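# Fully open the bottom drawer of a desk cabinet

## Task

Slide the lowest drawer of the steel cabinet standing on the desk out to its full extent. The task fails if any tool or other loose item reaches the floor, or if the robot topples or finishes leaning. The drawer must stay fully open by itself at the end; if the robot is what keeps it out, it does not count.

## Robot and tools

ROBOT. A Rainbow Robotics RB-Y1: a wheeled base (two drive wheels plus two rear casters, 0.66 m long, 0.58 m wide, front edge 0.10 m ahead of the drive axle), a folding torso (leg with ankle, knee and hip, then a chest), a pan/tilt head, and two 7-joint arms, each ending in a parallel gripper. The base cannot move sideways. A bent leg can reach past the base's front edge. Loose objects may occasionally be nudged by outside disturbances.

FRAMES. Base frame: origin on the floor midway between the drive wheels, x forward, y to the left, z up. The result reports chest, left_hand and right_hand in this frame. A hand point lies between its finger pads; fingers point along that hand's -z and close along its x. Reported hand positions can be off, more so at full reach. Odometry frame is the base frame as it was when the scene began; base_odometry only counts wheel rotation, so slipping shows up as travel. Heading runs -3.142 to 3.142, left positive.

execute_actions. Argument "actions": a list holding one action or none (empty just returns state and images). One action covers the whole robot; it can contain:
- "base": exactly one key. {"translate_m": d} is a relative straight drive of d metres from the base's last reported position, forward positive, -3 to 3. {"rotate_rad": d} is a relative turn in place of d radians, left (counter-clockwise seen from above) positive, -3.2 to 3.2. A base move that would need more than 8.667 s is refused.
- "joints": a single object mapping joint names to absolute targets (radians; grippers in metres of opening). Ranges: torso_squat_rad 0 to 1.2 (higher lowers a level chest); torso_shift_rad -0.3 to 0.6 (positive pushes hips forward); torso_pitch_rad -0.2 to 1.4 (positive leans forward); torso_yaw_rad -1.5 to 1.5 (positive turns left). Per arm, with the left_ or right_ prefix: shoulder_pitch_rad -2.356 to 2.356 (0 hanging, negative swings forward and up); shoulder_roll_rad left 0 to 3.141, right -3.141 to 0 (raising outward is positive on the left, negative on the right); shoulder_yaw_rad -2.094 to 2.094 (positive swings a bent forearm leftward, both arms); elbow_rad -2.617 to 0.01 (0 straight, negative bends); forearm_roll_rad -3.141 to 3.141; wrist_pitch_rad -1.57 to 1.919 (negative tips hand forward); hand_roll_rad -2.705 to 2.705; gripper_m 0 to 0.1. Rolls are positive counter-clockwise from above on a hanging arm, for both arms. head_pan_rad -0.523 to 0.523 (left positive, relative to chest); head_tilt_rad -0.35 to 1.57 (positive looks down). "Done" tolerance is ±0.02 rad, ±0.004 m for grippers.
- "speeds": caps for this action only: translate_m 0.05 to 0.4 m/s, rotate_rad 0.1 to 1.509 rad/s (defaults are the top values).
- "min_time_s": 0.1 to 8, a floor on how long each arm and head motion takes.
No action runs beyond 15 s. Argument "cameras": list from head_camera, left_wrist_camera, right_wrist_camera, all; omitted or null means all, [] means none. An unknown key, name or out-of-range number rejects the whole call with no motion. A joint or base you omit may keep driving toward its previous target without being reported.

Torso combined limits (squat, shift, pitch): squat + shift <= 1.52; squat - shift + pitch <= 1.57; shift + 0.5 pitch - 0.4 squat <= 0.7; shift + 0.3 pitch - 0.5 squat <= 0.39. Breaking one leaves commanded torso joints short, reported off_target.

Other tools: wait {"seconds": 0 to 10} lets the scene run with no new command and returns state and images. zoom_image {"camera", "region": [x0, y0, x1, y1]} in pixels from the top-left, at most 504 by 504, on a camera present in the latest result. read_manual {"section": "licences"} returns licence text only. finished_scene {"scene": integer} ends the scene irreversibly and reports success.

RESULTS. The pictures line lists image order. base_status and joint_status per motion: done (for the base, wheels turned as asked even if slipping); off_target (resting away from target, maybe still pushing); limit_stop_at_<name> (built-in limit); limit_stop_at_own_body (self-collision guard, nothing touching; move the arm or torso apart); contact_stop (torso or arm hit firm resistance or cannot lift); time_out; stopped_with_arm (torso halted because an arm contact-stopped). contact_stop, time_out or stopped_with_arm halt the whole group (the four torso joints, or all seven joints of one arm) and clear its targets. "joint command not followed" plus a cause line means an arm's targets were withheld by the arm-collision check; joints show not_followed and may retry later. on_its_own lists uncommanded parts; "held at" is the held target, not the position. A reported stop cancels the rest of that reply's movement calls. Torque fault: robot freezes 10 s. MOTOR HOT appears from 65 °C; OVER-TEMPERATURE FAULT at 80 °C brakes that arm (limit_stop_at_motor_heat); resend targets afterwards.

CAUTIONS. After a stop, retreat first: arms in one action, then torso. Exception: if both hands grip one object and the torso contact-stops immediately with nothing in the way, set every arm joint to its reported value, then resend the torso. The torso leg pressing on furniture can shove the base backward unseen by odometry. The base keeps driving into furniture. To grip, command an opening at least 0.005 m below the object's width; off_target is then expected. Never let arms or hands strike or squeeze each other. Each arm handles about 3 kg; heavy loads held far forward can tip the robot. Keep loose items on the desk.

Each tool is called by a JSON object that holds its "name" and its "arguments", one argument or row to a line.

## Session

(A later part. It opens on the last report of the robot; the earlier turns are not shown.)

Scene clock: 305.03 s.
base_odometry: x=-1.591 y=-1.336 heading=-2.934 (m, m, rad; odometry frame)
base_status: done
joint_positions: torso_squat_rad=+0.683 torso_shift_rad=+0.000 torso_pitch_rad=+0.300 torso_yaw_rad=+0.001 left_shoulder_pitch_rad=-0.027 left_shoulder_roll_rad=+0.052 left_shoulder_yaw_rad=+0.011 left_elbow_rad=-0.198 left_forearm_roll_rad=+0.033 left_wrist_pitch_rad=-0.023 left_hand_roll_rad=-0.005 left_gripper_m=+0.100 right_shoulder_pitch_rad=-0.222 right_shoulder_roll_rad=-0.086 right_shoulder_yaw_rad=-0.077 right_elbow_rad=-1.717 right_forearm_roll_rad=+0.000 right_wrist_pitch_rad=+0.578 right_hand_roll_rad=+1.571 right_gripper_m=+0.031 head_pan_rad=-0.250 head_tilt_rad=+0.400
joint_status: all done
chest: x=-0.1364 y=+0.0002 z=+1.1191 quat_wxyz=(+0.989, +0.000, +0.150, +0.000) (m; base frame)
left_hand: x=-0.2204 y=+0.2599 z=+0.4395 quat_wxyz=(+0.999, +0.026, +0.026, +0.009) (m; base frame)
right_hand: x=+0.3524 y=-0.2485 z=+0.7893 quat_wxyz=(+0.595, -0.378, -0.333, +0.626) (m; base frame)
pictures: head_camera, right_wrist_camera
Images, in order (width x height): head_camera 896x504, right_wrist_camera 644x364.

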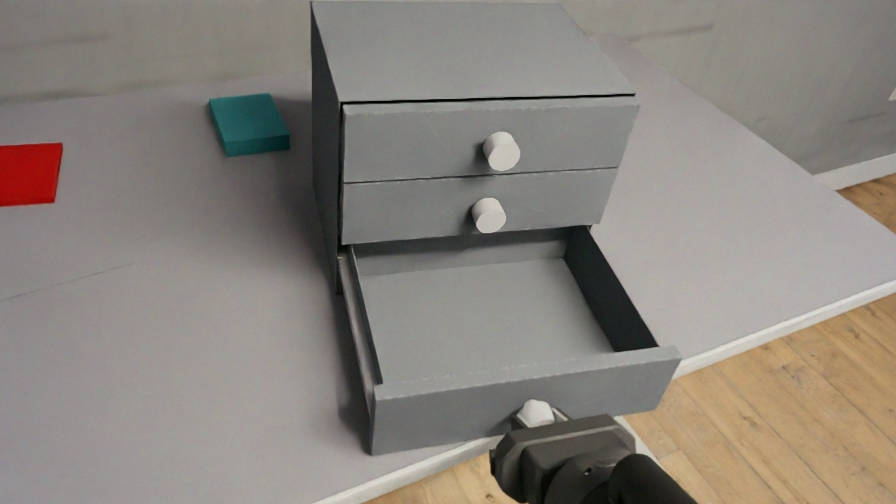

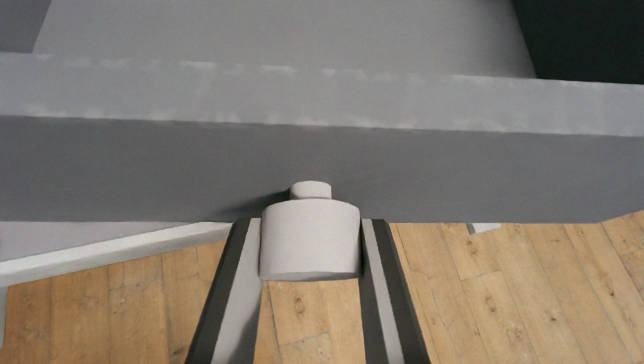

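{"name": "execute_actions", "arguments": {
  "actions": [
    {"joints": {"right_gripper_m": 0.07}}
  ],
  "cameras": []
}}

{"name": "execute_actions", "arguments": {
  "actions": [
    {"base": {"translate_m": -0.08}}
  ],
  "cameras": ["head_camera", "right_wrist_camera"]
}}

Scene clock: 308.23 s.
base_odometry: x=-1.591 y=-1.336 heading=-2.934 (m, m, rad; odometry frame)
base_status: not commanded
joint_positions: torso_squat_rad=+0.683 torso_shift_rad=+0.000 torso_pitch_rad=+0.300 torso_yaw_rad=+0.001 left_shoulder_pitch_rad=-0.027 left_shoulder_roll_rad=+0.052 left_shoulder_yaw_rad=+0.011 left_elbow_rad=-0.198 left_forearm_roll_rad=+0.033 left_wrist_pitch_rad=-0.023 left_hand_roll_rad=-0.005 left_gripper_m=+0.100 right_shoulder_pitch_rad=-0.221 right_shoulder_roll_rad=-0.085 right_shoulder_yaw_rad=-0.075 right_elbow_rad=-1.717 right_forearm_roll_rad=+0.000 right_wrist_pitch_rad=+0.578 right_hand_roll_rad=+1.571 right_gripper_m=+0.070 head_pan_rad=-0.250 head_tilt_rad=+0.400
joint_status: all done
chest: x=-0.1365 y=+0.0003 z=+1.1191 quat_wxyz=(+0.989, +0.000, +0.150, +0.000) (m; base frame)
left_hand: x=-0.2204 y=+0.2599 z=+0.4394 quat_wxyz=(+0.999, +0.026, +0.026, +0.009) (m; base frame)
right_hand: x=+0.3523 y=-0.2476 z=+0.7893 quat_wxyz=(+0.595, -0.377, -0.333, +0.627) (m; base frame)
pictures: none
No camera images: the call's "cameras" was empty. Leave "cameras" out to get every camera's image.

Scene clock: 309.70 s.
base_odometry: x=-1.513 y=-1.320 heading=-2.935 (m, m, rad; odometry frame)
base_status: done
joint_positions: torso_squat_rad=+0.683 torso_shift_rad=+0.000 torso_pitch_rad=+0.300 torso_yaw_rad=+0.001 left_shoulder_pitch_rad=-0.027 left_shoulder_roll_rad=+0.052 left_shoulder_yaw_rad=+0.011 left_elbow_rad=-0.198 left_forearm_roll_rad=+0.033 left_wrist_pitch_rad=-0.023 left_hand_roll_rad=-0.005 left_gripper_m=+0.100 right_shoulder_pitch_rad=-0.221 right_shoulder_roll_rad=-0.085 right_shoulder_yaw_rad=-0.075 right_elbow_rad=-1.717 right_forearm_roll_rad=+0.000 right_wrist_pitch_rad=+0.578 right_hand_roll_rad=+1.571 right_gripper_m=+0.070 head_pan_rad=-0.250 head_tilt_rad=+0.400
joint_status: not commanded
chest: x=-0.1367 y=+0.0003 z=+1.1191 quat_wxyz=(+0.989, +0.000, +0.149, +0.000) (m; base frame)
left_hand: x=-0.2204 y=+0.2599 z=+0.4394 quat_wxyz=(+0.999, +0.026, +0.026, +0.009) (m; base frame)
right_hand: x=+0.3522 y=-0.2476 z=+0.7893 quat_wxyz=(+0.595, -0.377, -0.333, +0.627) (m; base frame)
pictures: head_camera, right_wrist_camera
Images, in order (width x height): head_camera 896x504, right_wrist_camera 644x364.

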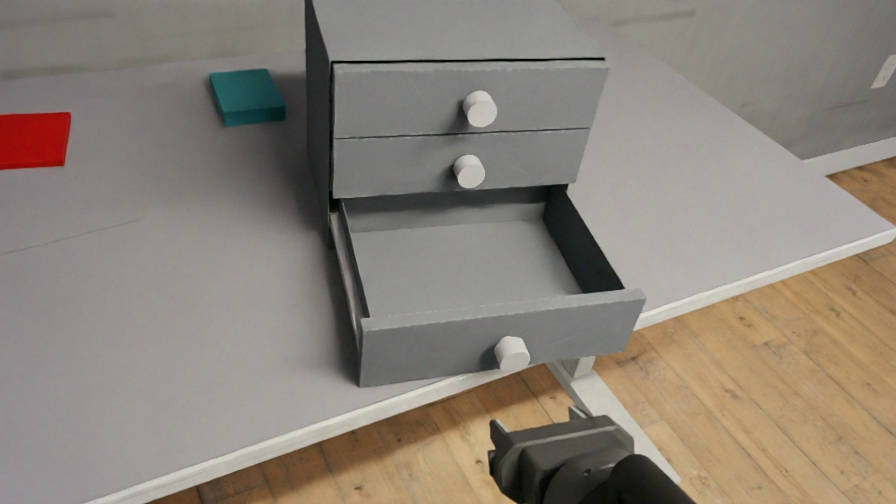

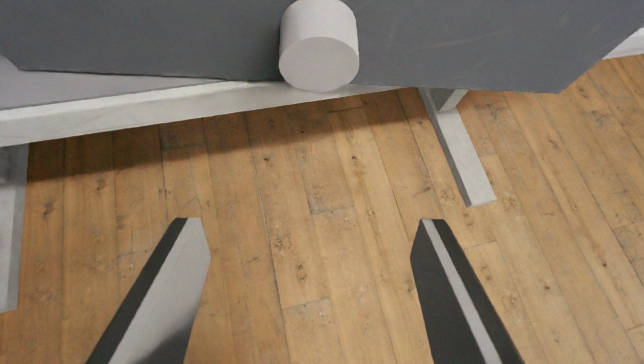

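The drawer reached its stop and is staying open now that the hand has let go.

{"name": "finished_scene", "arguments": {
  "scene": 1
}}

The scene is finished: the task was done.


## Next scene

The same job, from a new start.

{"name": "execute_actions", "arguments": {
  "actions": []
}}

Scene clock: 0.00 s.
base_odometry: x=+0.000 y=+0.000 heading=+0.000 (m, m, rad; odometry frame)
base_status: not commanded
joint_positions: torso_squat_rad=+0.350 torso_shift_rad=+0.000 torso_pitch_rad=-0.001 torso_yaw_rad=+0.001 left_shoulder_pitch_rad=-0.032 left_shoulder_roll_rad=+0.060 left_shoulder_yaw_rad=-0.032 left_elbow_rad=-0.132 left_forearm_roll_rad=-0.033 left_wrist_pitch_rad=+0.054 left_hand_roll_rad=+0.010 left_gripper_m=+0.100 right_shoulder_pitch_rad=+0.039 right_shoulder_roll_rad=-0.021 right_shoulder_yaw_rad=+0.018 right_elbow_rad=-0.151 right_forearm_roll_rad=+0.041 right_wrist_pitch_rad=+0.020 right_hand_roll_rad=+0.049 right_gripper_m=+0.100 head_pan_rad=-0.001 head_tilt_rad=+0.400
joint_status: not commanded
chest: x=-0.2283 y=+0.0004 z=+1.2474 quat_wxyz=(+1.000, +0.000, +0.000, +0.000) (m; base frame)
left_hand: x=-0.1526 y=+0.2642 z=+0.5670 quat_wxyz=(+0.998, +0.031, -0.054, -0.033) (m; base frame)
right_hand: x=-0.1871 y=-0.2354 z=+0.5632 quat_wxyz=(+0.998, -0.013, -0.047, +0.049) (m; base frame)
pictures: head_camera, left_wrist_camera, right_wrist_camera
Images, in order (width x height): head_camera 896x504, left_wrist_camera 644x364, right_wrist_camera 644x364.

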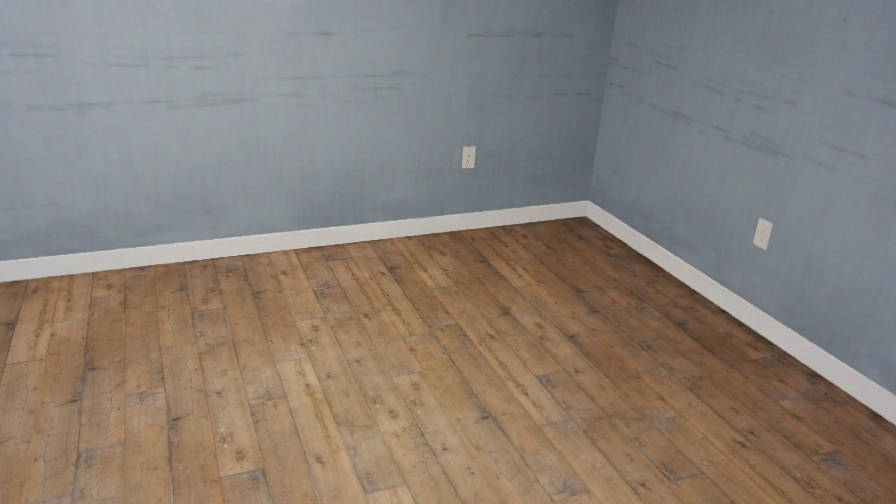

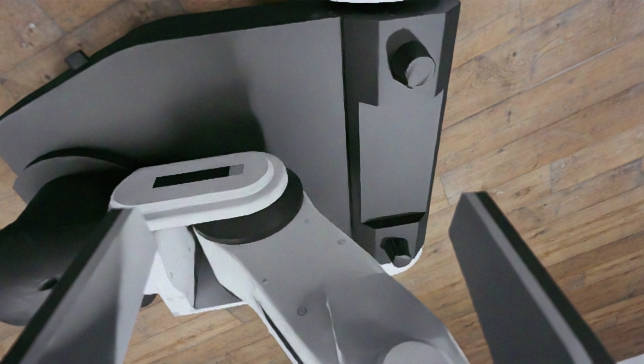

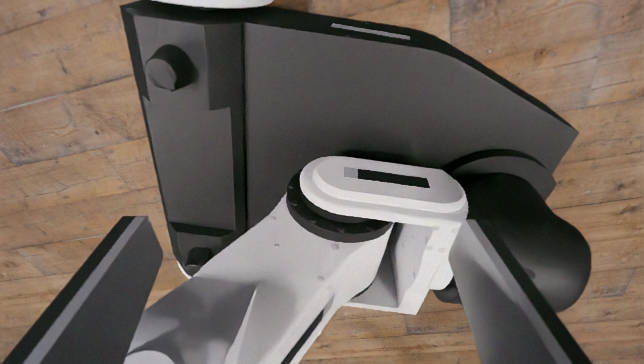

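{"name": "execute_actions", "arguments": {
  "actions": [
    {"base": {"rotate_rad": -2.7}, "joints": {"head_pan_rad": 0.0, "head_tilt_rad": 0.3}}
  ],
  "cameras": ["head_camera"]
}}

Scene clock: 8.27 s.
base_odometry: x=+0.000 y=+0.000 heading=-2.699 (m, m, rad; odometry frame)
base_status: done
joint_positions: torso_squat_rad=+0.350 torso_shift_rad=+0.000 torso_pitch_rad=-0.001 torso_yaw_rad=+0.001 left_shoulder_pitch_rad=-0.032 left_shoulder_roll_rad=+0.060 left_shoulder_yaw_rad=-0.032 left_elbow_rad=-0.132 left_forearm_roll_rad=-0.033 left_wrist_pitch_rad=+0.054 left_hand_roll_rad=+0.010 left_gripper_m=+0.100 right_shoulder_pitch_rad=+0.039 right_shoulder_roll_rad=-0.021 right_shoulder_yaw_rad=+0.018 right_elbow_rad=-0.151 right_forearm_roll_rad=+0.041 right_wrist_pitch_rad=+0.020 right_hand_roll_rad=+0.049 right_gripper_m=+0.100 head_pan_rad=+0.000 head_tilt_rad=+0.300
joint_status: all done
chest: x=-0.2284 y=+0.0004 z=+1.2474 quat_wxyz=(+1.000, +0.000, +0.000, +0.000) (m; base frame)
left_hand: x=-0.1526 y=+0.2642 z=+0.5670 quat_wxyz=(+0.998, +0.031, -0.054, -0.033) (m; base frame)
right_hand: x=-0.1872 y=-0.2354 z=+0.5632 quat_wxyz=(+0.998, -0.013, -0.047, +0.049) (m; base frame)
pictures: head_camera
Images, in order (width x height): head_camera 896x504.

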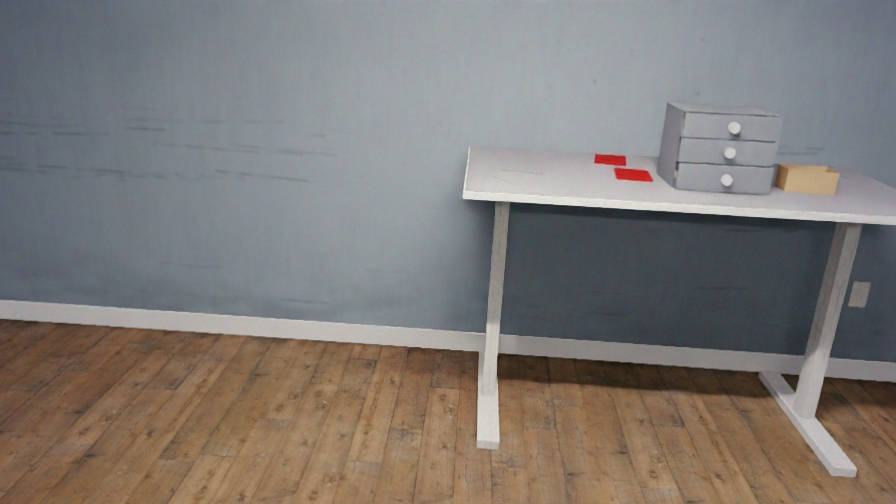

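{"name": "execute_actions", "arguments": {
  "actions": [
    {"base": {"rotate_rad": -0.5}}
  ],
  "cameras": []
}}

{"name": "execute_actions", "arguments": {
  "actions": [
    {"base": {"translate_m": 1.0}, "joints": {"head_pan_rad": 0.15, "head_tilt_rad": 0.35}}
  ],
  "cameras": ["head_camera"]
}}

Scene clock: 54.20 s.
base_odometry: x=+0.000 y=+0.000 heading=+3.084 (m, m, rad; odometry frame)
base_status: done
joint_positions: torso_squat_rad=+0.350 torso_shift_rad=+0.000 torso_pitch_rad=-0.001 torso_yaw_rad=+0.001 left_shoulder_pitch_rad=-0.032 left_shoulder_roll_rad=+0.060 left_shoulder_yaw_rad=-0.032 left_elbow_rad=-0.132 left_forearm_roll_rad=-0.033 left_wrist_pitch_rad=+0.054 left_hand_roll_rad=+0.010 left_gripper_m=+0.100 right_shoulder_pitch_rad=+0.039 right_shoulder_roll_rad=-0.021 right_shoulder_yaw_rad=+0.018 right_elbow_rad=-0.151 right_forearm_roll_rad=+0.041 right_wrist_pitch_rad=+0.020 right_hand_roll_rad=+0.049 right_gripper_m=+0.100 head_pan_rad=+0.000 head_tilt_rad=+0.300
joint_status: not commanded
chest: x=-0.2284 y=+0.0004 z=+1.2474 quat_wxyz=(+1.000, +0.000, +0.000, +0.000) (m; base frame)
left_hand: x=-0.1526 y=+0.2642 z=+0.5670 quat_wxyz=(+0.998, +0.031, -0.054, -0.033) (m; base frame)
right_hand: x=-0.1871 y=-0.2354 z=+0.5632 quat_wxyz=(+0.998, -0.013, -0.047, +0.049) (m; base frame)
pictures: none
No camera images: the call's "cameras" was empty. Leave "cameras" out to get every camera's image.

Scene clock: 58.03 s.
base_odometry: x=-0.998 y=+0.058 heading=+3.083 (m, m, rad; odometry frame)
base_status: done
joint_positions: torso_squat_rad=+0.350 torso_shift_rad=+0.000 torso_pitch_rad=-0.001 torso_yaw_rad=+0.001 left_shoulder_pitch_rad=-0.032 left_shoulder_roll_rad=+0.060 left_shoulder_yaw_rad=-0.032 left_elbow_rad=-0.132 left_forearm_roll_rad=-0.033 left_wrist_pitch_rad=+0.054 left_hand_roll_rad=+0.010 left_gripper_m=+0.100 right_shoulder_pitch_rad=+0.039 right_shoulder_roll_rad=-0.021 right_shoulder_yaw_rad=+0.018 right_elbow_rad=-0.151 right_forearm_roll_rad=+0.041 right_wrist_pitch_rad=+0.020 right_hand_roll_rad=+0.049 right_gripper_m=+0.100 head_pan_rad=+0.150 head_tilt_rad=+0.350
joint_status: all done
chest: x=-0.2283 y=+0.0004 z=+1.2474 quat_wxyz=(+1.000, +0.000, +0.000, +0.000) (m; base frame)
left_hand: x=-0.1526 y=+0.2642 z=+0.5670 quat_wxyz=(+0.998, +0.031, -0.054, -0.033) (m; base frame)
right_hand: x=-0.1871 y=-0.2354 z=+0.5632 quat_wxyz=(+0.998, -0.013, -0.047, +0.049) (m; base frame)
pictures: head_camera
Images, in order (width x height): head_camera 896x504.

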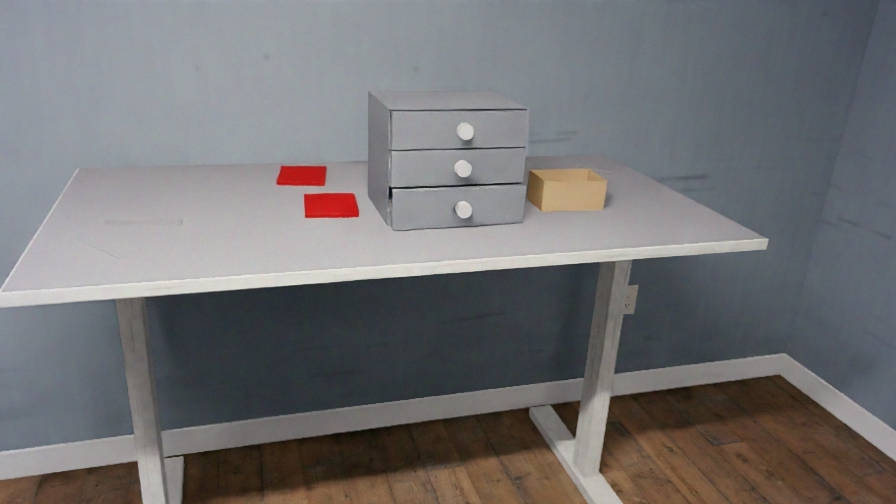

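{"name": "zoom_image", "arguments": {
  "camera": "head_camera",
  "region": [340, 70, 620, 250]
}}

Region (340, 70, 620, 250) of head_camera's 896x504 image, scaled by 1.800, with more detail than that image has; it fills the top 324 rows of this view, and the rest is white.

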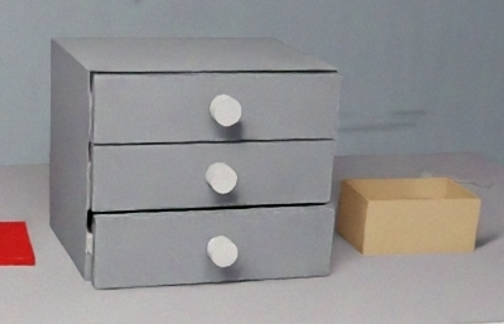

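{"name": "execute_actions", "arguments": {
  "actions": [
    {"base": {"translate_m": 0.326}, "joints": {"torso_pitch_rad": 0.3, "right_shoulder_pitch_rad": -0.374, "right_shoulder_roll_rad": -0.022, "right_shoulder_yaw_rad": -0.125, "right_elbow_rad": -1.7, "right_forearm_roll_rad": 0.0, "right_wrist_pitch_rad": 1.213, "right_hand_roll_rad": 1.571, "head_pan_rad": -0.15, "head_tilt_rad": 0.1}}
  ],
  "cameras": []
}}

{"name": "execute_actions", "arguments": {
  "actions": [
    {"base": {"rotate_rad": 0.42}, "joints": {"right_elbow_rad": -2.207}}
  ],
  "cameras": ["head_camera"]
}}

{"name": "execute_actions", "arguments": {
  "actions": [
    {"base": {"translate_m": 0.42}, "joints": {"head_pan_rad": -0.25, "head_tilt_rad": 0.3}}
  ],
  "cameras": ["head_camera", "right_wrist_camera"]
}}

Scene clock: 91.47 s.
base_odometry: x=-1.324 y=+0.077 heading=+3.083 (m, m, rad; odometry frame)
base_status: done
joint_positions: torso_squat_rad=+0.350 torso_shift_rad=+0.000 torso_pitch_rad=+0.300 torso_yaw_rad=+0.001 left_shoulder_pitch_rad=-0.032 left_shoulder_roll_rad=+0.060 left_shoulder_yaw_rad=-0.032 left_elbow_rad=-0.132 left_forearm_roll_rad=-0.033 left_wrist_pitch_rad=+0.054 left_hand_roll_rad=+0.010 left_gripper_m=+0.100 right_shoulder_pitch_rad=-0.374 right_shoulder_roll_rad=-0.022 right_shoulder_yaw_rad=-0.125 right_elbow_rad=-1.700 right_forearm_roll_rad=+0.000 right_wrist_pitch_rad=+1.213 right_hand_roll_rad=+1.571 right_gripper_m=+0.100 head_pan_rad=-0.150 head_tilt_rad=+0.100
joint_status: all done
chest: x=-0.1365 y=+0.0004 z=+1.2336 quat_wxyz=(+0.989, +0.000, +0.150, +0.000) (m; base frame)
left_hand: x=-0.2658 y=+0.2642 z=+0.5613 quat_wxyz=(+0.994, +0.026, +0.096, -0.038) (m; base frame)
right_hand: x=+0.3089 y=-0.2188 z=+0.8543 quat_wxyz=(+0.681, -0.188, -0.189, +0.682) (m; base frame)
pictures: none
No camera images: the call's "cameras" was empty. Leave "cameras" out to get every camera's image.

Scene clock: 93.67 s.
base_odometry: x=-1.324 y=+0.077 heading=-2.781 (m, m, rad; odometry frame)
base_status: done
joint_positions: torso_squat_rad=+0.350 torso_shift_rad=+0.000 torso_pitch_rad=+0.300 torso_yaw_rad=+0.001 left_shoulder_pitch_rad=-0.032 left_shoulder_roll_rad=+0.060 left_shoulder_yaw_rad=-0.032 left_elbow_rad=-0.132 left_forearm_roll_rad=-0.033 left_wrist_pitch_rad=+0.054 left_hand_roll_rad=+0.010 left_gripper_m=+0.100 right_shoulder_pitch_rad=-0.374 right_shoulder_roll_rad=-0.022 right_shoulder_yaw_rad=-0.125 right_elbow_rad=-2.207 right_forearm_roll_rad=+0.000 right_wrist_pitch_rad=+1.213 right_hand_roll_rad=+1.571 right_gripper_m=+0.100 head_pan_rad=-0.150 head_tilt_rad=+0.100
joint_status: all done
chest: x=-0.1366 y=+0.0004 z=+1.2336 quat_wxyz=(+0.989, +0.000, +0.149, +0.000) (m; base frame)
left_hand: x=-0.2658 y=+0.2642 z=+0.5613 quat_wxyz=(+0.994, +0.026, +0.096, -0.038) (m; base frame)
right_hand: x=+0.3498 y=-0.2190 z=+1.0597 quat_wxyz=(+0.612, -0.353, -0.354, +0.613) (m; base frame)
pictures: head_camera
Images, in order (width x height): head_camera 896x504.

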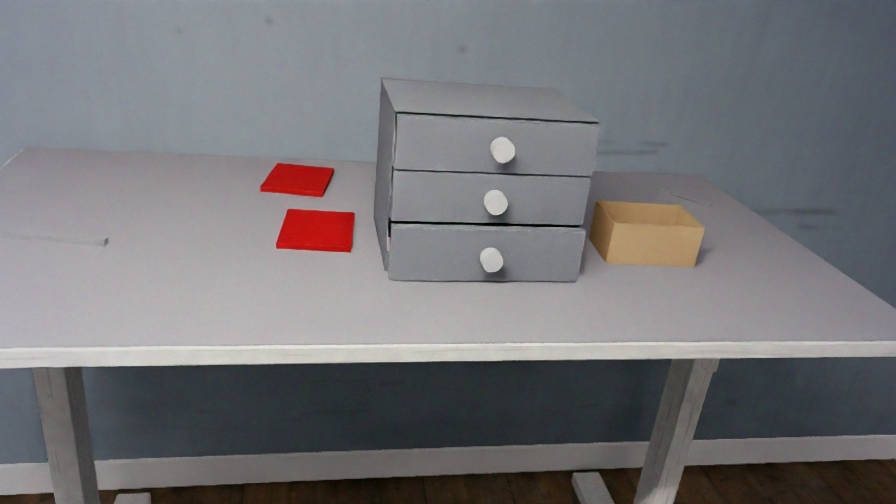

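Scene clock: 96.03 s.
base_odometry: x=-1.717 y=-0.071 heading=-2.781 (m, m, rad; odometry frame)
base_status: done
joint_positions: torso_squat_rad=+0.350 torso_shift_rad=+0.000 torso_pitch_rad=+0.300 torso_yaw_rad=+0.001 left_shoulder_pitch_rad=-0.032 left_shoulder_roll_rad=+0.060 left_shoulder_yaw_rad=-0.032 left_elbow_rad=-0.132 left_forearm_roll_rad=-0.033 left_wrist_pitch_rad=+0.054 left_hand_roll_rad=+0.010 left_gripper_m=+0.100 right_shoulder_pitch_rad=-0.374 right_shoulder_roll_rad=-0.022 right_shoulder_yaw_rad=-0.125 right_elbow_rad=-2.207 right_forearm_roll_rad=+0.000 right_wrist_pitch_rad=+1.213 right_hand_roll_rad=+1.571 right_gripper_m=+0.100 head_pan_rad=-0.250 head_tilt_rad=+0.300
joint_status: all done
chest: x=-0.1366 y=+0.0004 z=+1.2336 quat_wxyz=(+0.989, +0.000, +0.149, +0.000) (m; base frame)
left_hand: x=-0.2658 y=+0.2642 z=+0.5613 quat_wxyz=(+0.994, +0.026, +0.096, -0.038) (m; base frame)
right_hand: x=+0.3498 y=-0.2190 z=+1.0597 quat_wxyz=(+0.612, -0.353, -0.354, +0.613) (m; base frame)
pictures: head_camera, right_wrist_camera
Images, in order (width x height): head_camera 896x504, right_wrist_camera 644x364.

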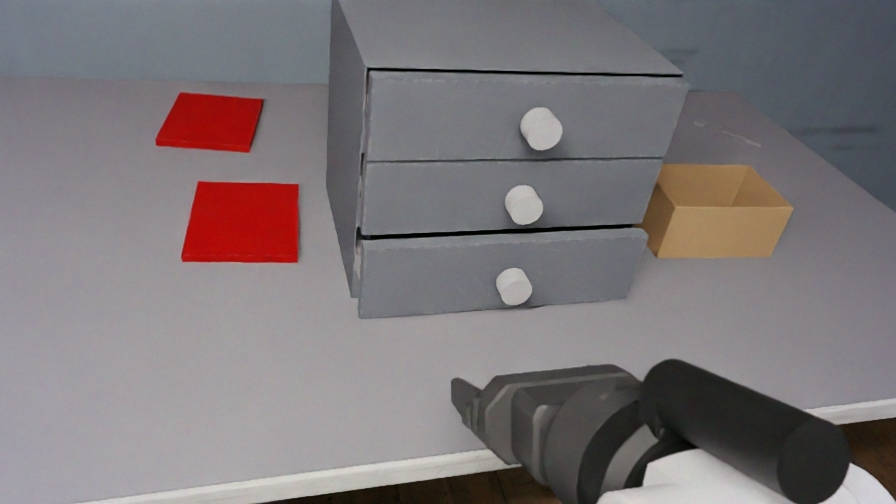

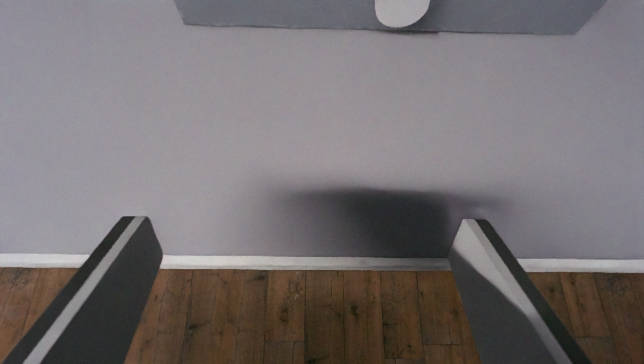

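{"name": "execute_actions", "arguments": {
  "actions": [
    {"base": {"translate_m": 0.10}, "joints": {"torso_squat_rad": 0.481, "right_shoulder_yaw_rad": -0.16, "right_shoulder_roll_rad": -0.13, "head_tilt_rad": 0.35}}
  ],
  "cameras": ["head_camera", "right_wrist_camera"]
}}

Scene clock: 129.07 s.
base_odometry: x=-1.810 y=-0.107 heading=-2.780 (m, m, rad; odometry frame)
base_status: done
joint_positions: torso_squat_rad=+0.481 torso_shift_rad=+0.000 torso_pitch_rad=+0.300 torso_yaw_rad=+0.001 left_shoulder_pitch_rad=-0.032 left_shoulder_roll_rad=+0.060 left_shoulder_yaw_rad=-0.032 left_elbow_rad=-0.132 left_forearm_roll_rad=-0.033 left_wrist_pitch_rad=+0.054 left_hand_roll_rad=+0.010 left_gripper_m=+0.100 right_shoulder_pitch_rad=-0.374 right_shoulder_roll_rad=-0.130 right_shoulder_yaw_rad=-0.160 right_elbow_rad=-2.207 right_forearm_roll_rad=+0.000 right_wrist_pitch_rad=+1.213 right_hand_roll_rad=+1.571 right_gripper_m=+0.100 head_pan_rad=-0.250 head_tilt_rad=+0.350
joint_status: all done
chest: x=-0.1366 y=+0.0004 z=+1.1967 quat_wxyz=(+0.989, +0.000, +0.149, +0.000) (m; base frame)
left_hand: x=-0.2658 y=+0.2642 z=+0.5244 quat_wxyz=(+0.994, +0.026, +0.096, -0.038) (m; base frame)
right_hand: x=+0.3527 y=-0.2636 z=+1.0322 quat_wxyz=(+0.602, -0.397, -0.319, +0.615) (m; base frame)
pictures: head_camera, right_wrist_camera
Images, in order (width x height): head_camera 896x504, right_wrist_camera 644x364.

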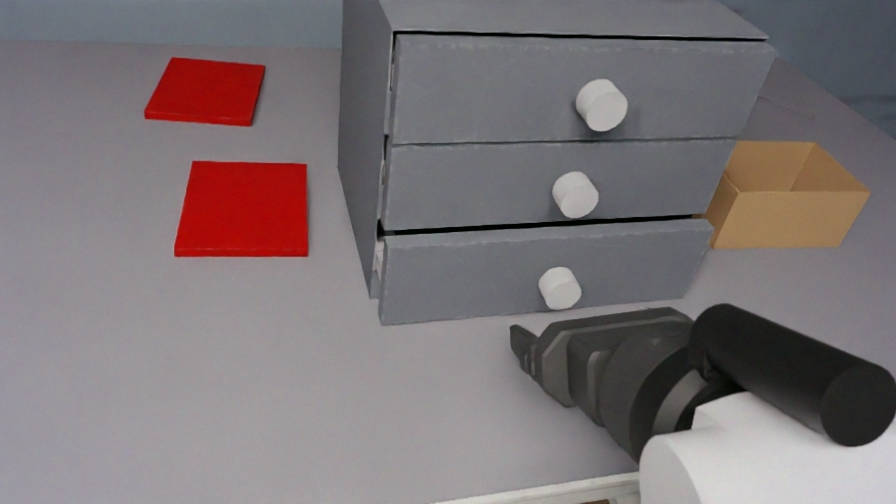

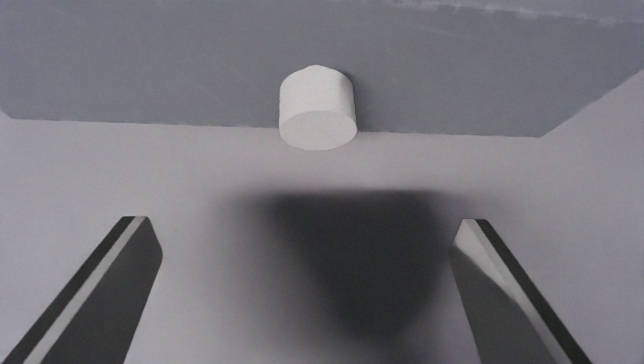

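{"name": "execute_actions", "arguments": {
  "actions": [
    {"base": {"translate_m": 0.058}, "joints": {"torso_squat_rad": 0.531, "right_shoulder_roll_rad": -0.155, "right_gripper_m": 0.07}, "speeds": {"translate_m": 0.06}}
  ],
  "cameras": ["head_camera", "right_wrist_camera"]
}}

Scene clock: 136.23 s.
base_odometry: x=-1.865 y=-0.127 heading=-2.780 (m, m, rad; odometry frame)
base_status: done
joint_positions: torso_squat_rad=+0.531 torso_shift_rad=+0.000 torso_pitch_rad=+0.300 torso_yaw_rad=+0.001 left_shoulder_pitch_rad=-0.032 left_shoulder_roll_rad=+0.060 left_shoulder_yaw_rad=-0.032 left_elbow_rad=-0.132 left_forearm_roll_rad=-0.033 left_wrist_pitch_rad=+0.054 left_hand_roll_rad=+0.010 left_gripper_m=+0.100 right_shoulder_pitch_rad=-0.374 right_shoulder_roll_rad=-0.155 right_shoulder_yaw_rad=-0.160 right_elbow_rad=-2.207 right_forearm_roll_rad=+0.000 right_wrist_pitch_rad=+1.213 right_hand_roll_rad=+1.571 right_gripper_m=+0.070 head_pan_rad=-0.250 head_tilt_rad=+0.350
joint_status: all done
chest: x=-0.1366 y=+0.0004 z=+1.1797 quat_wxyz=(+0.989, +0.000, +0.149, +0.000) (m; base frame)
left_hand: x=-0.2659 y=+0.2642 z=+0.5075 quat_wxyz=(+0.994, +0.026, +0.096, -0.038) (m; base frame)
right_hand: x=+0.3533 y=-0.2703 z=+1.0179 quat_wxyz=(+0.597, -0.405, -0.312, +0.618) (m; base frame)
pictures: head_camera, right_wrist_camera
Images, in order (width x height): head_camera 896x504, right_wrist_camera 644x364.

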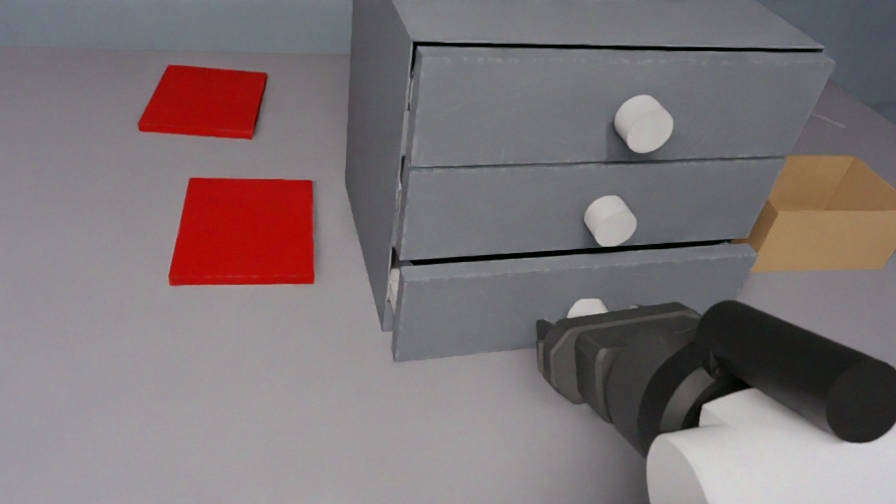

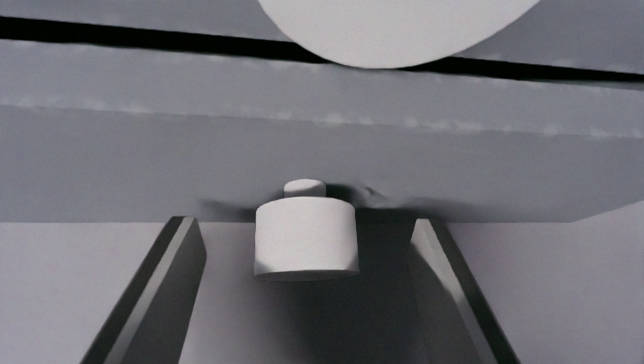

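{"name": "execute_actions", "arguments": {
  "actions": [
    {"base": {"translate_m": 0.007}, "joints": {"right_gripper_m": 0.045}, "speeds": {"translate_m": 0.05}}
  ],
  "cameras": []
}}

{"name": "execute_actions", "arguments": {
  "actions": [
    {"joints": {"right_gripper_m": 0.02}}
  ],
  "cameras": ["right_wrist_camera"]
}}

{"name": "execute_actions", "arguments": {
  "actions": [
    {"base": {"translate_m": -0.09}, "speeds": {"translate_m": 0.08}}
  ],
  "cameras": ["head_camera", "right_wrist_camera"]
}}

Scene clock: 141.07 s.
base_odometry: x=-1.871 y=-0.130 heading=-2.780 (m, m, rad; odometry frame)
base_status: done
joint_positions: torso_squat_rad=+0.531 torso_shift_rad=+0.000 torso_pitch_rad=+0.300 torso_yaw_rad=+0.001 left_shoulder_pitch_rad=-0.032 left_shoulder_roll_rad=+0.060 left_shoulder_yaw_rad=-0.032 left_elbow_rad=-0.132 left_forearm_roll_rad=-0.033 left_wrist_pitch_rad=+0.054 left_hand_roll_rad=+0.010 left_gripper_m=+0.100 right_shoulder_pitch_rad=-0.374 right_shoulder_roll_rad=-0.155 right_shoulder_yaw_rad=-0.160 right_elbow_rad=-2.207 right_forearm_roll_rad=+0.000 right_wrist_pitch_rad=+1.213 right_hand_roll_rad=+1.571 right_gripper_m=+0.045 head_pan_rad=-0.250 head_tilt_rad=+0.350
joint_status: all done
chest: x=-0.1366 y=+0.0004 z=+1.1797 quat_wxyz=(+0.989, +0.000, +0.149, +0.000) (m; base frame)
left_hand: x=-0.2658 y=+0.2642 z=+0.5075 quat_wxyz=(+0.994, +0.026, +0.096, -0.038) (m; base frame)
right_hand: x=+0.3533 y=-0.2702 z=+1.0179 quat_wxyz=(+0.597, -0.405, -0.312, +0.618) (m; base frame)
pictures: none
No camera images: the call's "cameras" was empty. Leave "cameras" out to get every camera's image.

Scene clock: 141.80 s.
base_odometry: x=-1.871 y=-0.130 heading=-2.780 (m, m, rad; odometry frame)
base_status: not commanded
joint_positions: torso_squat_rad=+0.531 torso_shift_rad=+0.000 torso_pitch_rad=+0.300 torso_yaw_rad=+0.001 left_shoulder_pitch_rad=-0.032 left_shoulder_roll_rad=+0.060 left_shoulder_yaw_rad=-0.032 left_elbow_rad=-0.132 left_forearm_roll_rad=-0.033 left_wrist_pitch_rad=+0.054 left_hand_roll_rad=+0.010 left_gripper_m=+0.100 right_shoulder_pitch_rad=-0.374 right_shoulder_roll_rad=-0.155 right_shoulder_yaw_rad=-0.160 right_elbow_rad=-2.207 right_forearm_roll_rad=+0.000 right_wrist_pitch_rad=+1.213 right_hand_roll_rad=+1.571 right_gripper_m=+0.031 head_pan_rad=-0.250 head_tilt_rad=+0.350
joint_status: right_gripper_m off_target (ended at +0.031, target +0.020)
chest: x=-0.1366 y=+0.0004 z=+1.1797 quat_wxyz=(+0.989, +0.000, +0.149, +0.000) (m; base frame)
left_hand: x=-0.2658 y=+0.2642 z=+0.5075 quat_wxyz=(+0.994, +0.026, +0.096, -0.038) (m; base frame)
right_hand: x=+0.3533 y=-0.2702 z=+1.0179 quat_wxyz=(+0.597, -0.405, -0.312, +0.618) (m; base frame)
pictures: right_wrist_camera
Images, in order (width x height): right_wrist_camera 644x364.

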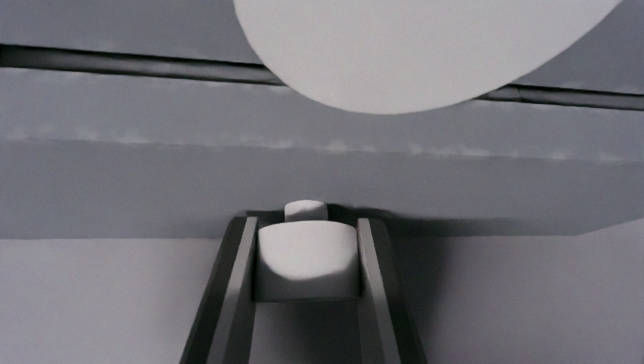

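Scene clock: 143.43 s.
base_odometry: x=-1.787 y=-0.098 heading=-2.781 (m, m, rad; odometry frame)
base_status: done
joint_positions: torso_squat_rad=+0.531 torso_shift_rad=+0.000 torso_pitch_rad=+0.300 torso_yaw_rad=+0.001 left_shoulder_pitch_rad=-0.032 left_shoulder_roll_rad=+0.060 left_shoulder_yaw_rad=-0.032 left_elbow_rad=-0.132 left_forearm_roll_rad=-0.033 left_wrist_pitch_rad=+0.054 left_hand_roll_rad=+0.010 left_gripper_m=+0.100 right_shoulder_pitch_rad=-0.374 right_shoulder_roll_rad=-0.155 right_shoulder_yaw_rad=-0.160 right_elbow_rad=-2.207 right_forearm_roll_rad=+0.000 right_wrist_pitch_rad=+1.213 right_hand_roll_rad=+1.571 right_gripper_m=+0.031 head_pan_rad=-0.250 head_tilt_rad=+0.350
joint_status: not commanded
chest: x=-0.1367 y=+0.0004 z=+1.1797 quat_wxyz=(+0.989, +0.000, +0.149, +0.000) (m; base frame)
left_hand: x=-0.2659 y=+0.2642 z=+0.5075 quat_wxyz=(+0.994, +0.026, +0.096, -0.038) (m; base frame)
right_hand: x=+0.3533 y=-0.2703 z=+1.0179 quat_wxyz=(+0.597, -0.405, -0.312, +0.618) (m; base frame)
pictures: head_camera, right_wrist_camera
Images, in order (width x height): head_camera 896x504, right_wrist_camera 644x364.

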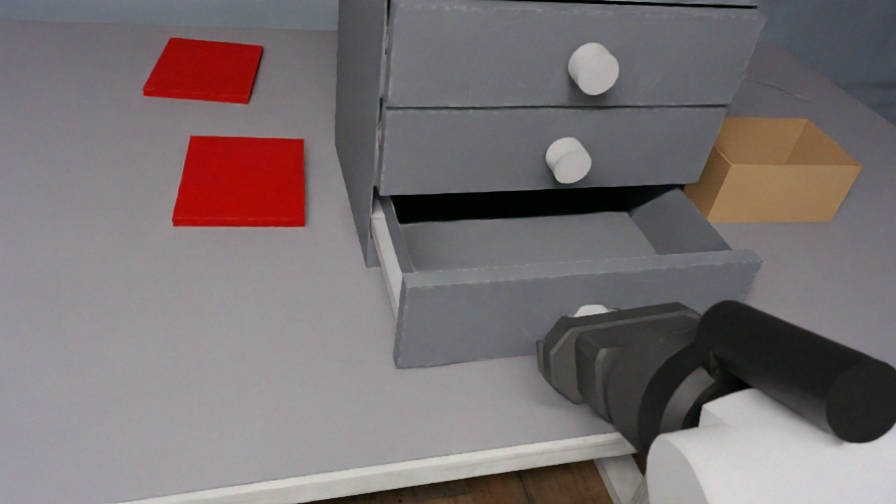

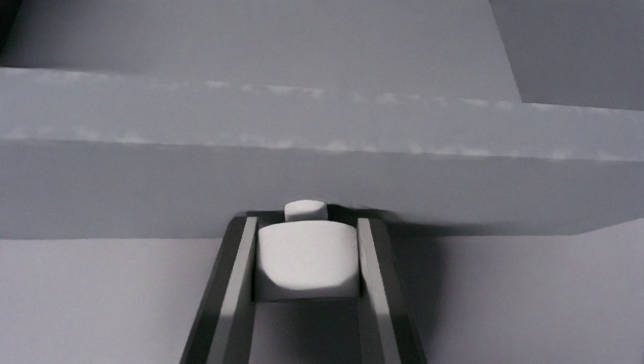

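{"name": "execute_actions", "arguments": {
  "actions": [
    {"base": {"translate_m": -0.075}, "joints": {"head_tilt_rad": 0.25}, "speeds": {"translate_m": 0.08}}
  ],
  "cameras": ["head_camera", "right_wrist_camera"]
}}

Scene clock: 146.97 s.
base_odometry: x=-1.717 y=-0.071 heading=-2.783 (m, m, rad; odometry frame)
base_status: done
joint_positions: torso_squat_rad=+0.531 torso_shift_rad=+0.000 torso_pitch_rad=+0.300 torso_yaw_rad=+0.001 left_shoulder_pitch_rad=-0.032 left_shoulder_roll_rad=+0.060 left_shoulder_yaw_rad=-0.032 left_elbow_rad=-0.132 left_forearm_roll_rad=-0.033 left_wrist_pitch_rad=+0.054 left_hand_roll_rad=+0.010 left_gripper_m=+0.100 right_shoulder_pitch_rad=-0.374 right_shoulder_roll_rad=-0.155 right_shoulder_yaw_rad=-0.160 right_elbow_rad=-2.207 right_forearm_roll_rad=+0.000 right_wrist_pitch_rad=+1.213 right_hand_roll_rad=+1.571 right_gripper_m=+0.031 head_pan_rad=-0.250 head_tilt_rad=+0.250
joint_status: all done
chest: x=-0.1367 y=+0.0003 z=+1.1797 quat_wxyz=(+0.989, +0.000, +0.149, +0.000) (m; base frame)
left_hand: x=-0.2659 y=+0.2642 z=+0.5075 quat_wxyz=(+0.994, +0.026, +0.096, -0.038) (m; base frame)
right_hand: x=+0.3533 y=-0.2704 z=+1.0179 quat_wxyz=(+0.597, -0.405, -0.312, +0.618) (m; base frame)
pictures: head_camera, right_wrist_camera
Images, in order (width x height): head_camera 896x504, right_wrist_camera 644x364.

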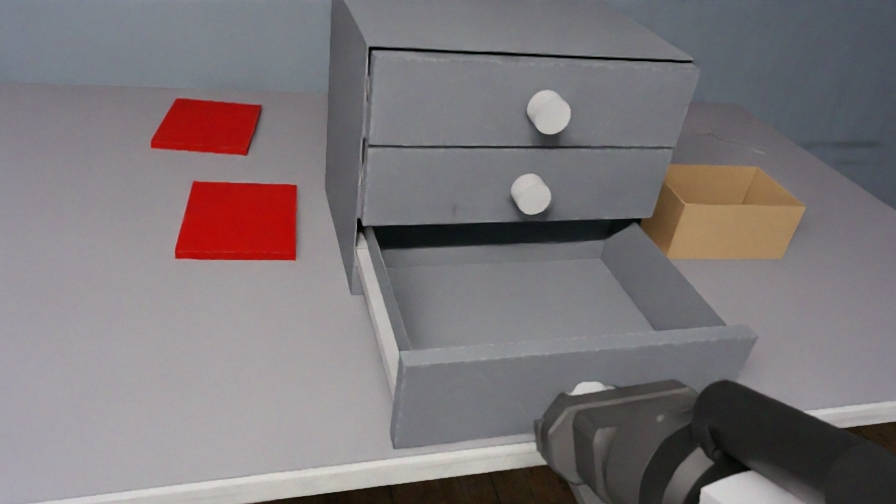

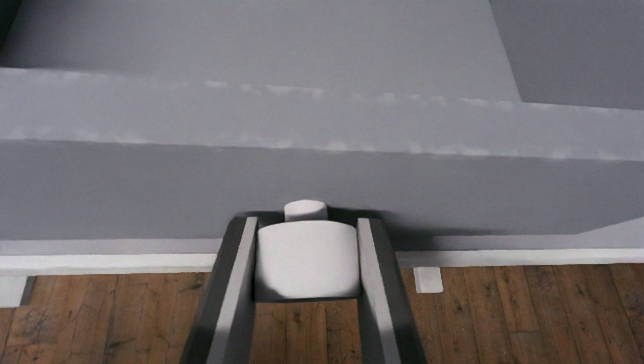

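{"name": "execute_actions", "arguments": {
  "actions": [
    {"base": {"translate_m": -0.012}, "speeds": {"translate_m": 0.05}}
  ],
  "cameras": ["right_wrist_camera"]
}}

Scene clock: 149.20 s.
base_odometry: x=-1.705 y=-0.067 heading=-2.785 (m, m, rad; odometry frame)
base_status: done
joint_positions: torso_squat_rad=+0.531 torso_shift_rad=+0.000 torso_pitch_rad=+0.300 torso_yaw_rad=+0.001 left_shoulder_pitch_rad=-0.032 left_shoulder_roll_rad=+0.060 left_shoulder_yaw_rad=-0.032 left_elbow_rad=-0.132 left_forearm_roll_rad=-0.033 left_wrist_pitch_rad=+0.054 left_hand_roll_rad=+0.010 left_gripper_m=+0.100 right_shoulder_pitch_rad=-0.374 right_shoulder_roll_rad=-0.155 right_shoulder_yaw_rad=-0.160 right_elbow_rad=-2.207 right_forearm_roll_rad=+0.000 right_wrist_pitch_rad=+1.213 right_hand_roll_rad=+1.571 right_gripper_m=+0.031 head_pan_rad=-0.250 head_tilt_rad=+0.250
joint_status: not commanded
chest: x=-0.1366 y=+0.0004 z=+1.1797 quat_wxyz=(+0.989, +0.000, +0.149, +0.000) (m; base frame)
left_hand: x=-0.2659 y=+0.2642 z=+0.5075 quat_wxyz=(+0.994, +0.026, +0.096, -0.038) (m; base frame)
right_hand: x=+0.3534 y=-0.2702 z=+1.0180 quat_wxyz=(+0.597, -0.405, -0.312, +0.618) (m; base frame)
pictures: right_wrist_camera
Images, in order (width x height): right_wrist_camera 644x364.

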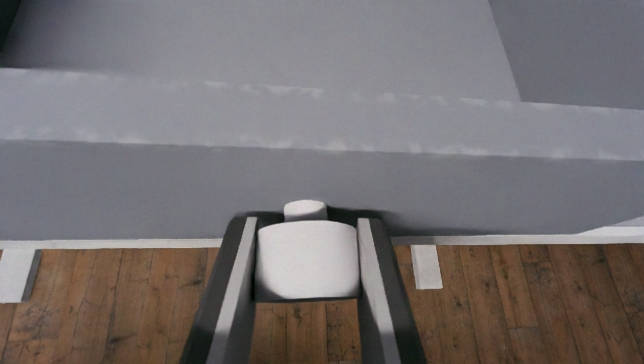

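{"name": "execute_actions", "arguments": {
  "actions": [
    {"base": {"translate_m": -0.006}, "speeds": {"translate_m": 0.05}}
  ],
  "cameras": ["right_wrist_camera"]
}}

Scene clock: 152.20 s.
base_odometry: x=-1.700 y=-0.065 heading=-2.786 (m, m, rad; odometry frame)
base_status: done
joint_positions: torso_squat_rad=+0.531 torso_shift_rad=+0.000 torso_pitch_rad=+0.300 torso_yaw_rad=+0.001 left_shoulder_pitch_rad=-0.032 left_shoulder_roll_rad=+0.060 left_shoulder_yaw_rad=-0.032 left_elbow_rad=-0.132 left_forearm_roll_rad=-0.033 left_wrist_pitch_rad=+0.054 left_hand_roll_rad=+0.010 left_gripper_m=+0.100 right_shoulder_pitch_rad=-0.375 right_shoulder_roll_rad=-0.155 right_shoulder_yaw_rad=-0.160 right_elbow_rad=-2.207 right_forearm_roll_rad=+0.000 right_wrist_pitch_rad=+1.213 right_hand_roll_rad=+1.571 right_gripper_m=+0.031 head_pan_rad=-0.250 head_tilt_rad=+0.250
joint_status: not commanded
chest: x=-0.1364 y=+0.0004 z=+1.1797 quat_wxyz=(+0.989, +0.000, +0.150, +0.000) (m; base frame)
left_hand: x=-0.2660 y=+0.2642 z=+0.5075 quat_wxyz=(+0.994, +0.026, +0.097, -0.037) (m; base frame)
right_hand: x=+0.3538 y=-0.2699 z=+1.0182 quat_wxyz=(+0.597, -0.405, -0.312, +0.618) (m; base frame)
pictures: right_wrist_camera
Images, in order (width x height): right_wrist_camera 644x364.

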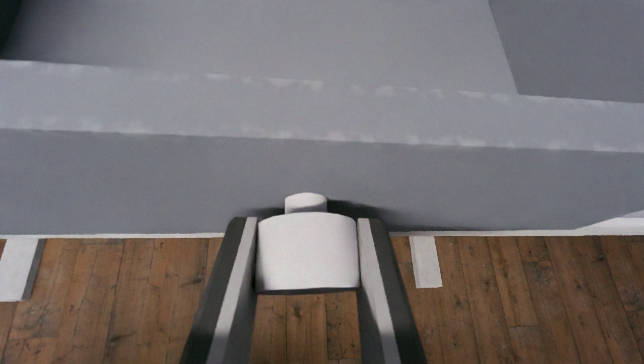

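The drawer is at its stop, since the knob has started to slide in the grip. I'll let go and back away.

{"name": "execute_actions", "arguments": {
  "actions": [
    {"joints": {"right_gripper_m": 0.06}}
  ],
  "cameras": []
}}

{"name": "execute_actions", "arguments": {
  "actions": [
    {"base": {"translate_m": -0.06}}
  ],
  "cameras": ["head_camera", "right_wrist_camera"]
}}

Scene clock: 156.43 s.
base_odometry: x=-1.700 y=-0.065 heading=-2.786 (m, m, rad; odometry frame)
base_status: not commanded
joint_positions: torso_squat_rad=+0.531 torso_shift_rad=+0.000 torso_pitch_rad=+0.300 torso_yaw_rad=+0.001 left_shoulder_pitch_rad=-0.032 left_shoulder_roll_rad=+0.060 left_shoulder_yaw_rad=-0.032 left_elbow_rad=-0.132 left_forearm_roll_rad=-0.033 left_wrist_pitch_rad=+0.054 left_hand_roll_rad=+0.010 left_gripper_m=+0.100 right_shoulder_pitch_rad=-0.374 right_shoulder_roll_rad=-0.155 right_shoulder_yaw_rad=-0.160 right_elbow_rad=-2.207 right_forearm_roll_rad=+0.000 right_wrist_pitch_rad=+1.213 right_hand_roll_rad=+1.571 right_gripper_m=+0.060 head_pan_rad=-0.250 head_tilt_rad=+0.250
joint_status: all done
chest: x=-0.1366 y=+0.0004 z=+1.1797 quat_wxyz=(+0.989, +0.000, +0.149, +0.000) (m; base frame)
left_hand: x=-0.2660 y=+0.2642 z=+0.5075 quat_wxyz=(+0.994, +0.026, +0.096, -0.038) (m; base frame)
right_hand: x=+0.3535 y=-0.2702 z=+1.0180 quat_wxyz=(+0.597, -0.405, -0.312, +0.618) (m; base frame)
pictures: none
No camera images: the call's "cameras" was empty. Leave "cameras" out to get every camera's image.

Scene clock: 157.53 s.
base_odometry: x=-1.644 y=-0.044 heading=-2.787 (m, m, rad; odometry frame)
base_status: done
joint_positions: torso_squat_rad=+0.531 torso_shift_rad=+0.000 torso_pitch_rad=+0.300 torso_yaw_rad=+0.001 left_shoulder_pitch_rad=-0.032 left_shoulder_roll_rad=+0.060 left_shoulder_yaw_rad=-0.032 left_elbow_rad=-0.132 left_forearm_roll_rad=-0.033 left_wrist_pitch_rad=+0.054 left_hand_roll_rad=+0.010 left_gripper_m=+0.100 right_shoulder_pitch_rad=-0.374 right_shoulder_roll_rad=-0.155 right_shoulder_yaw_rad=-0.160 right_elbow_rad=-2.207 right_forearm_roll_rad=+0.000 right_wrist_pitch_rad=+1.213 right_hand_roll_rad=+1.571 right_gripper_m=+0.060 head_pan_rad=-0.250 head_tilt_rad=+0.250
joint_status: not commanded
chest: x=-0.1367 y=+0.0004 z=+1.1797 quat_wxyz=(+0.989, +0.000, +0.149, +0.000) (m; base frame)
left_hand: x=-0.2659 y=+0.2642 z=+0.5075 quat_wxyz=(+0.994, +0.026, +0.096, -0.038) (m; base frame)
right_hand: x=+0.3533 y=-0.2702 z=+1.0180 quat_wxyz=(+0.597, -0.405, -0.312, +0.618) (m; base frame)
pictures: head_camera, right_wrist_camera
Images, in order (width x height): head_camera 896x504, right_wrist_camera 644x364.

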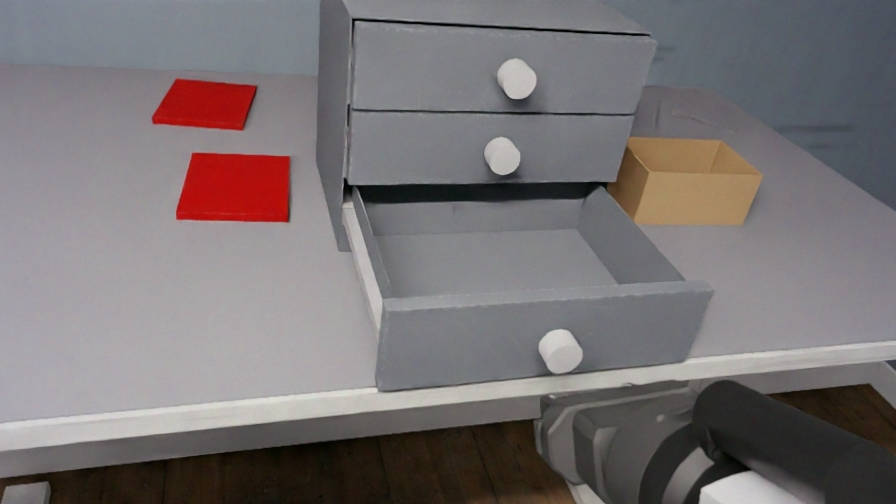

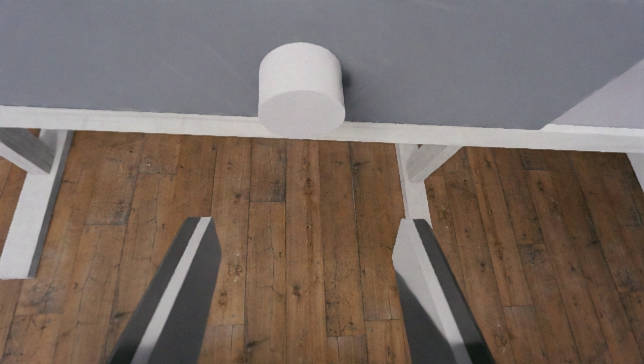

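{"name": "finished_scene", "arguments": {
  "scene": 2
}}

The scene is finished: the task was done.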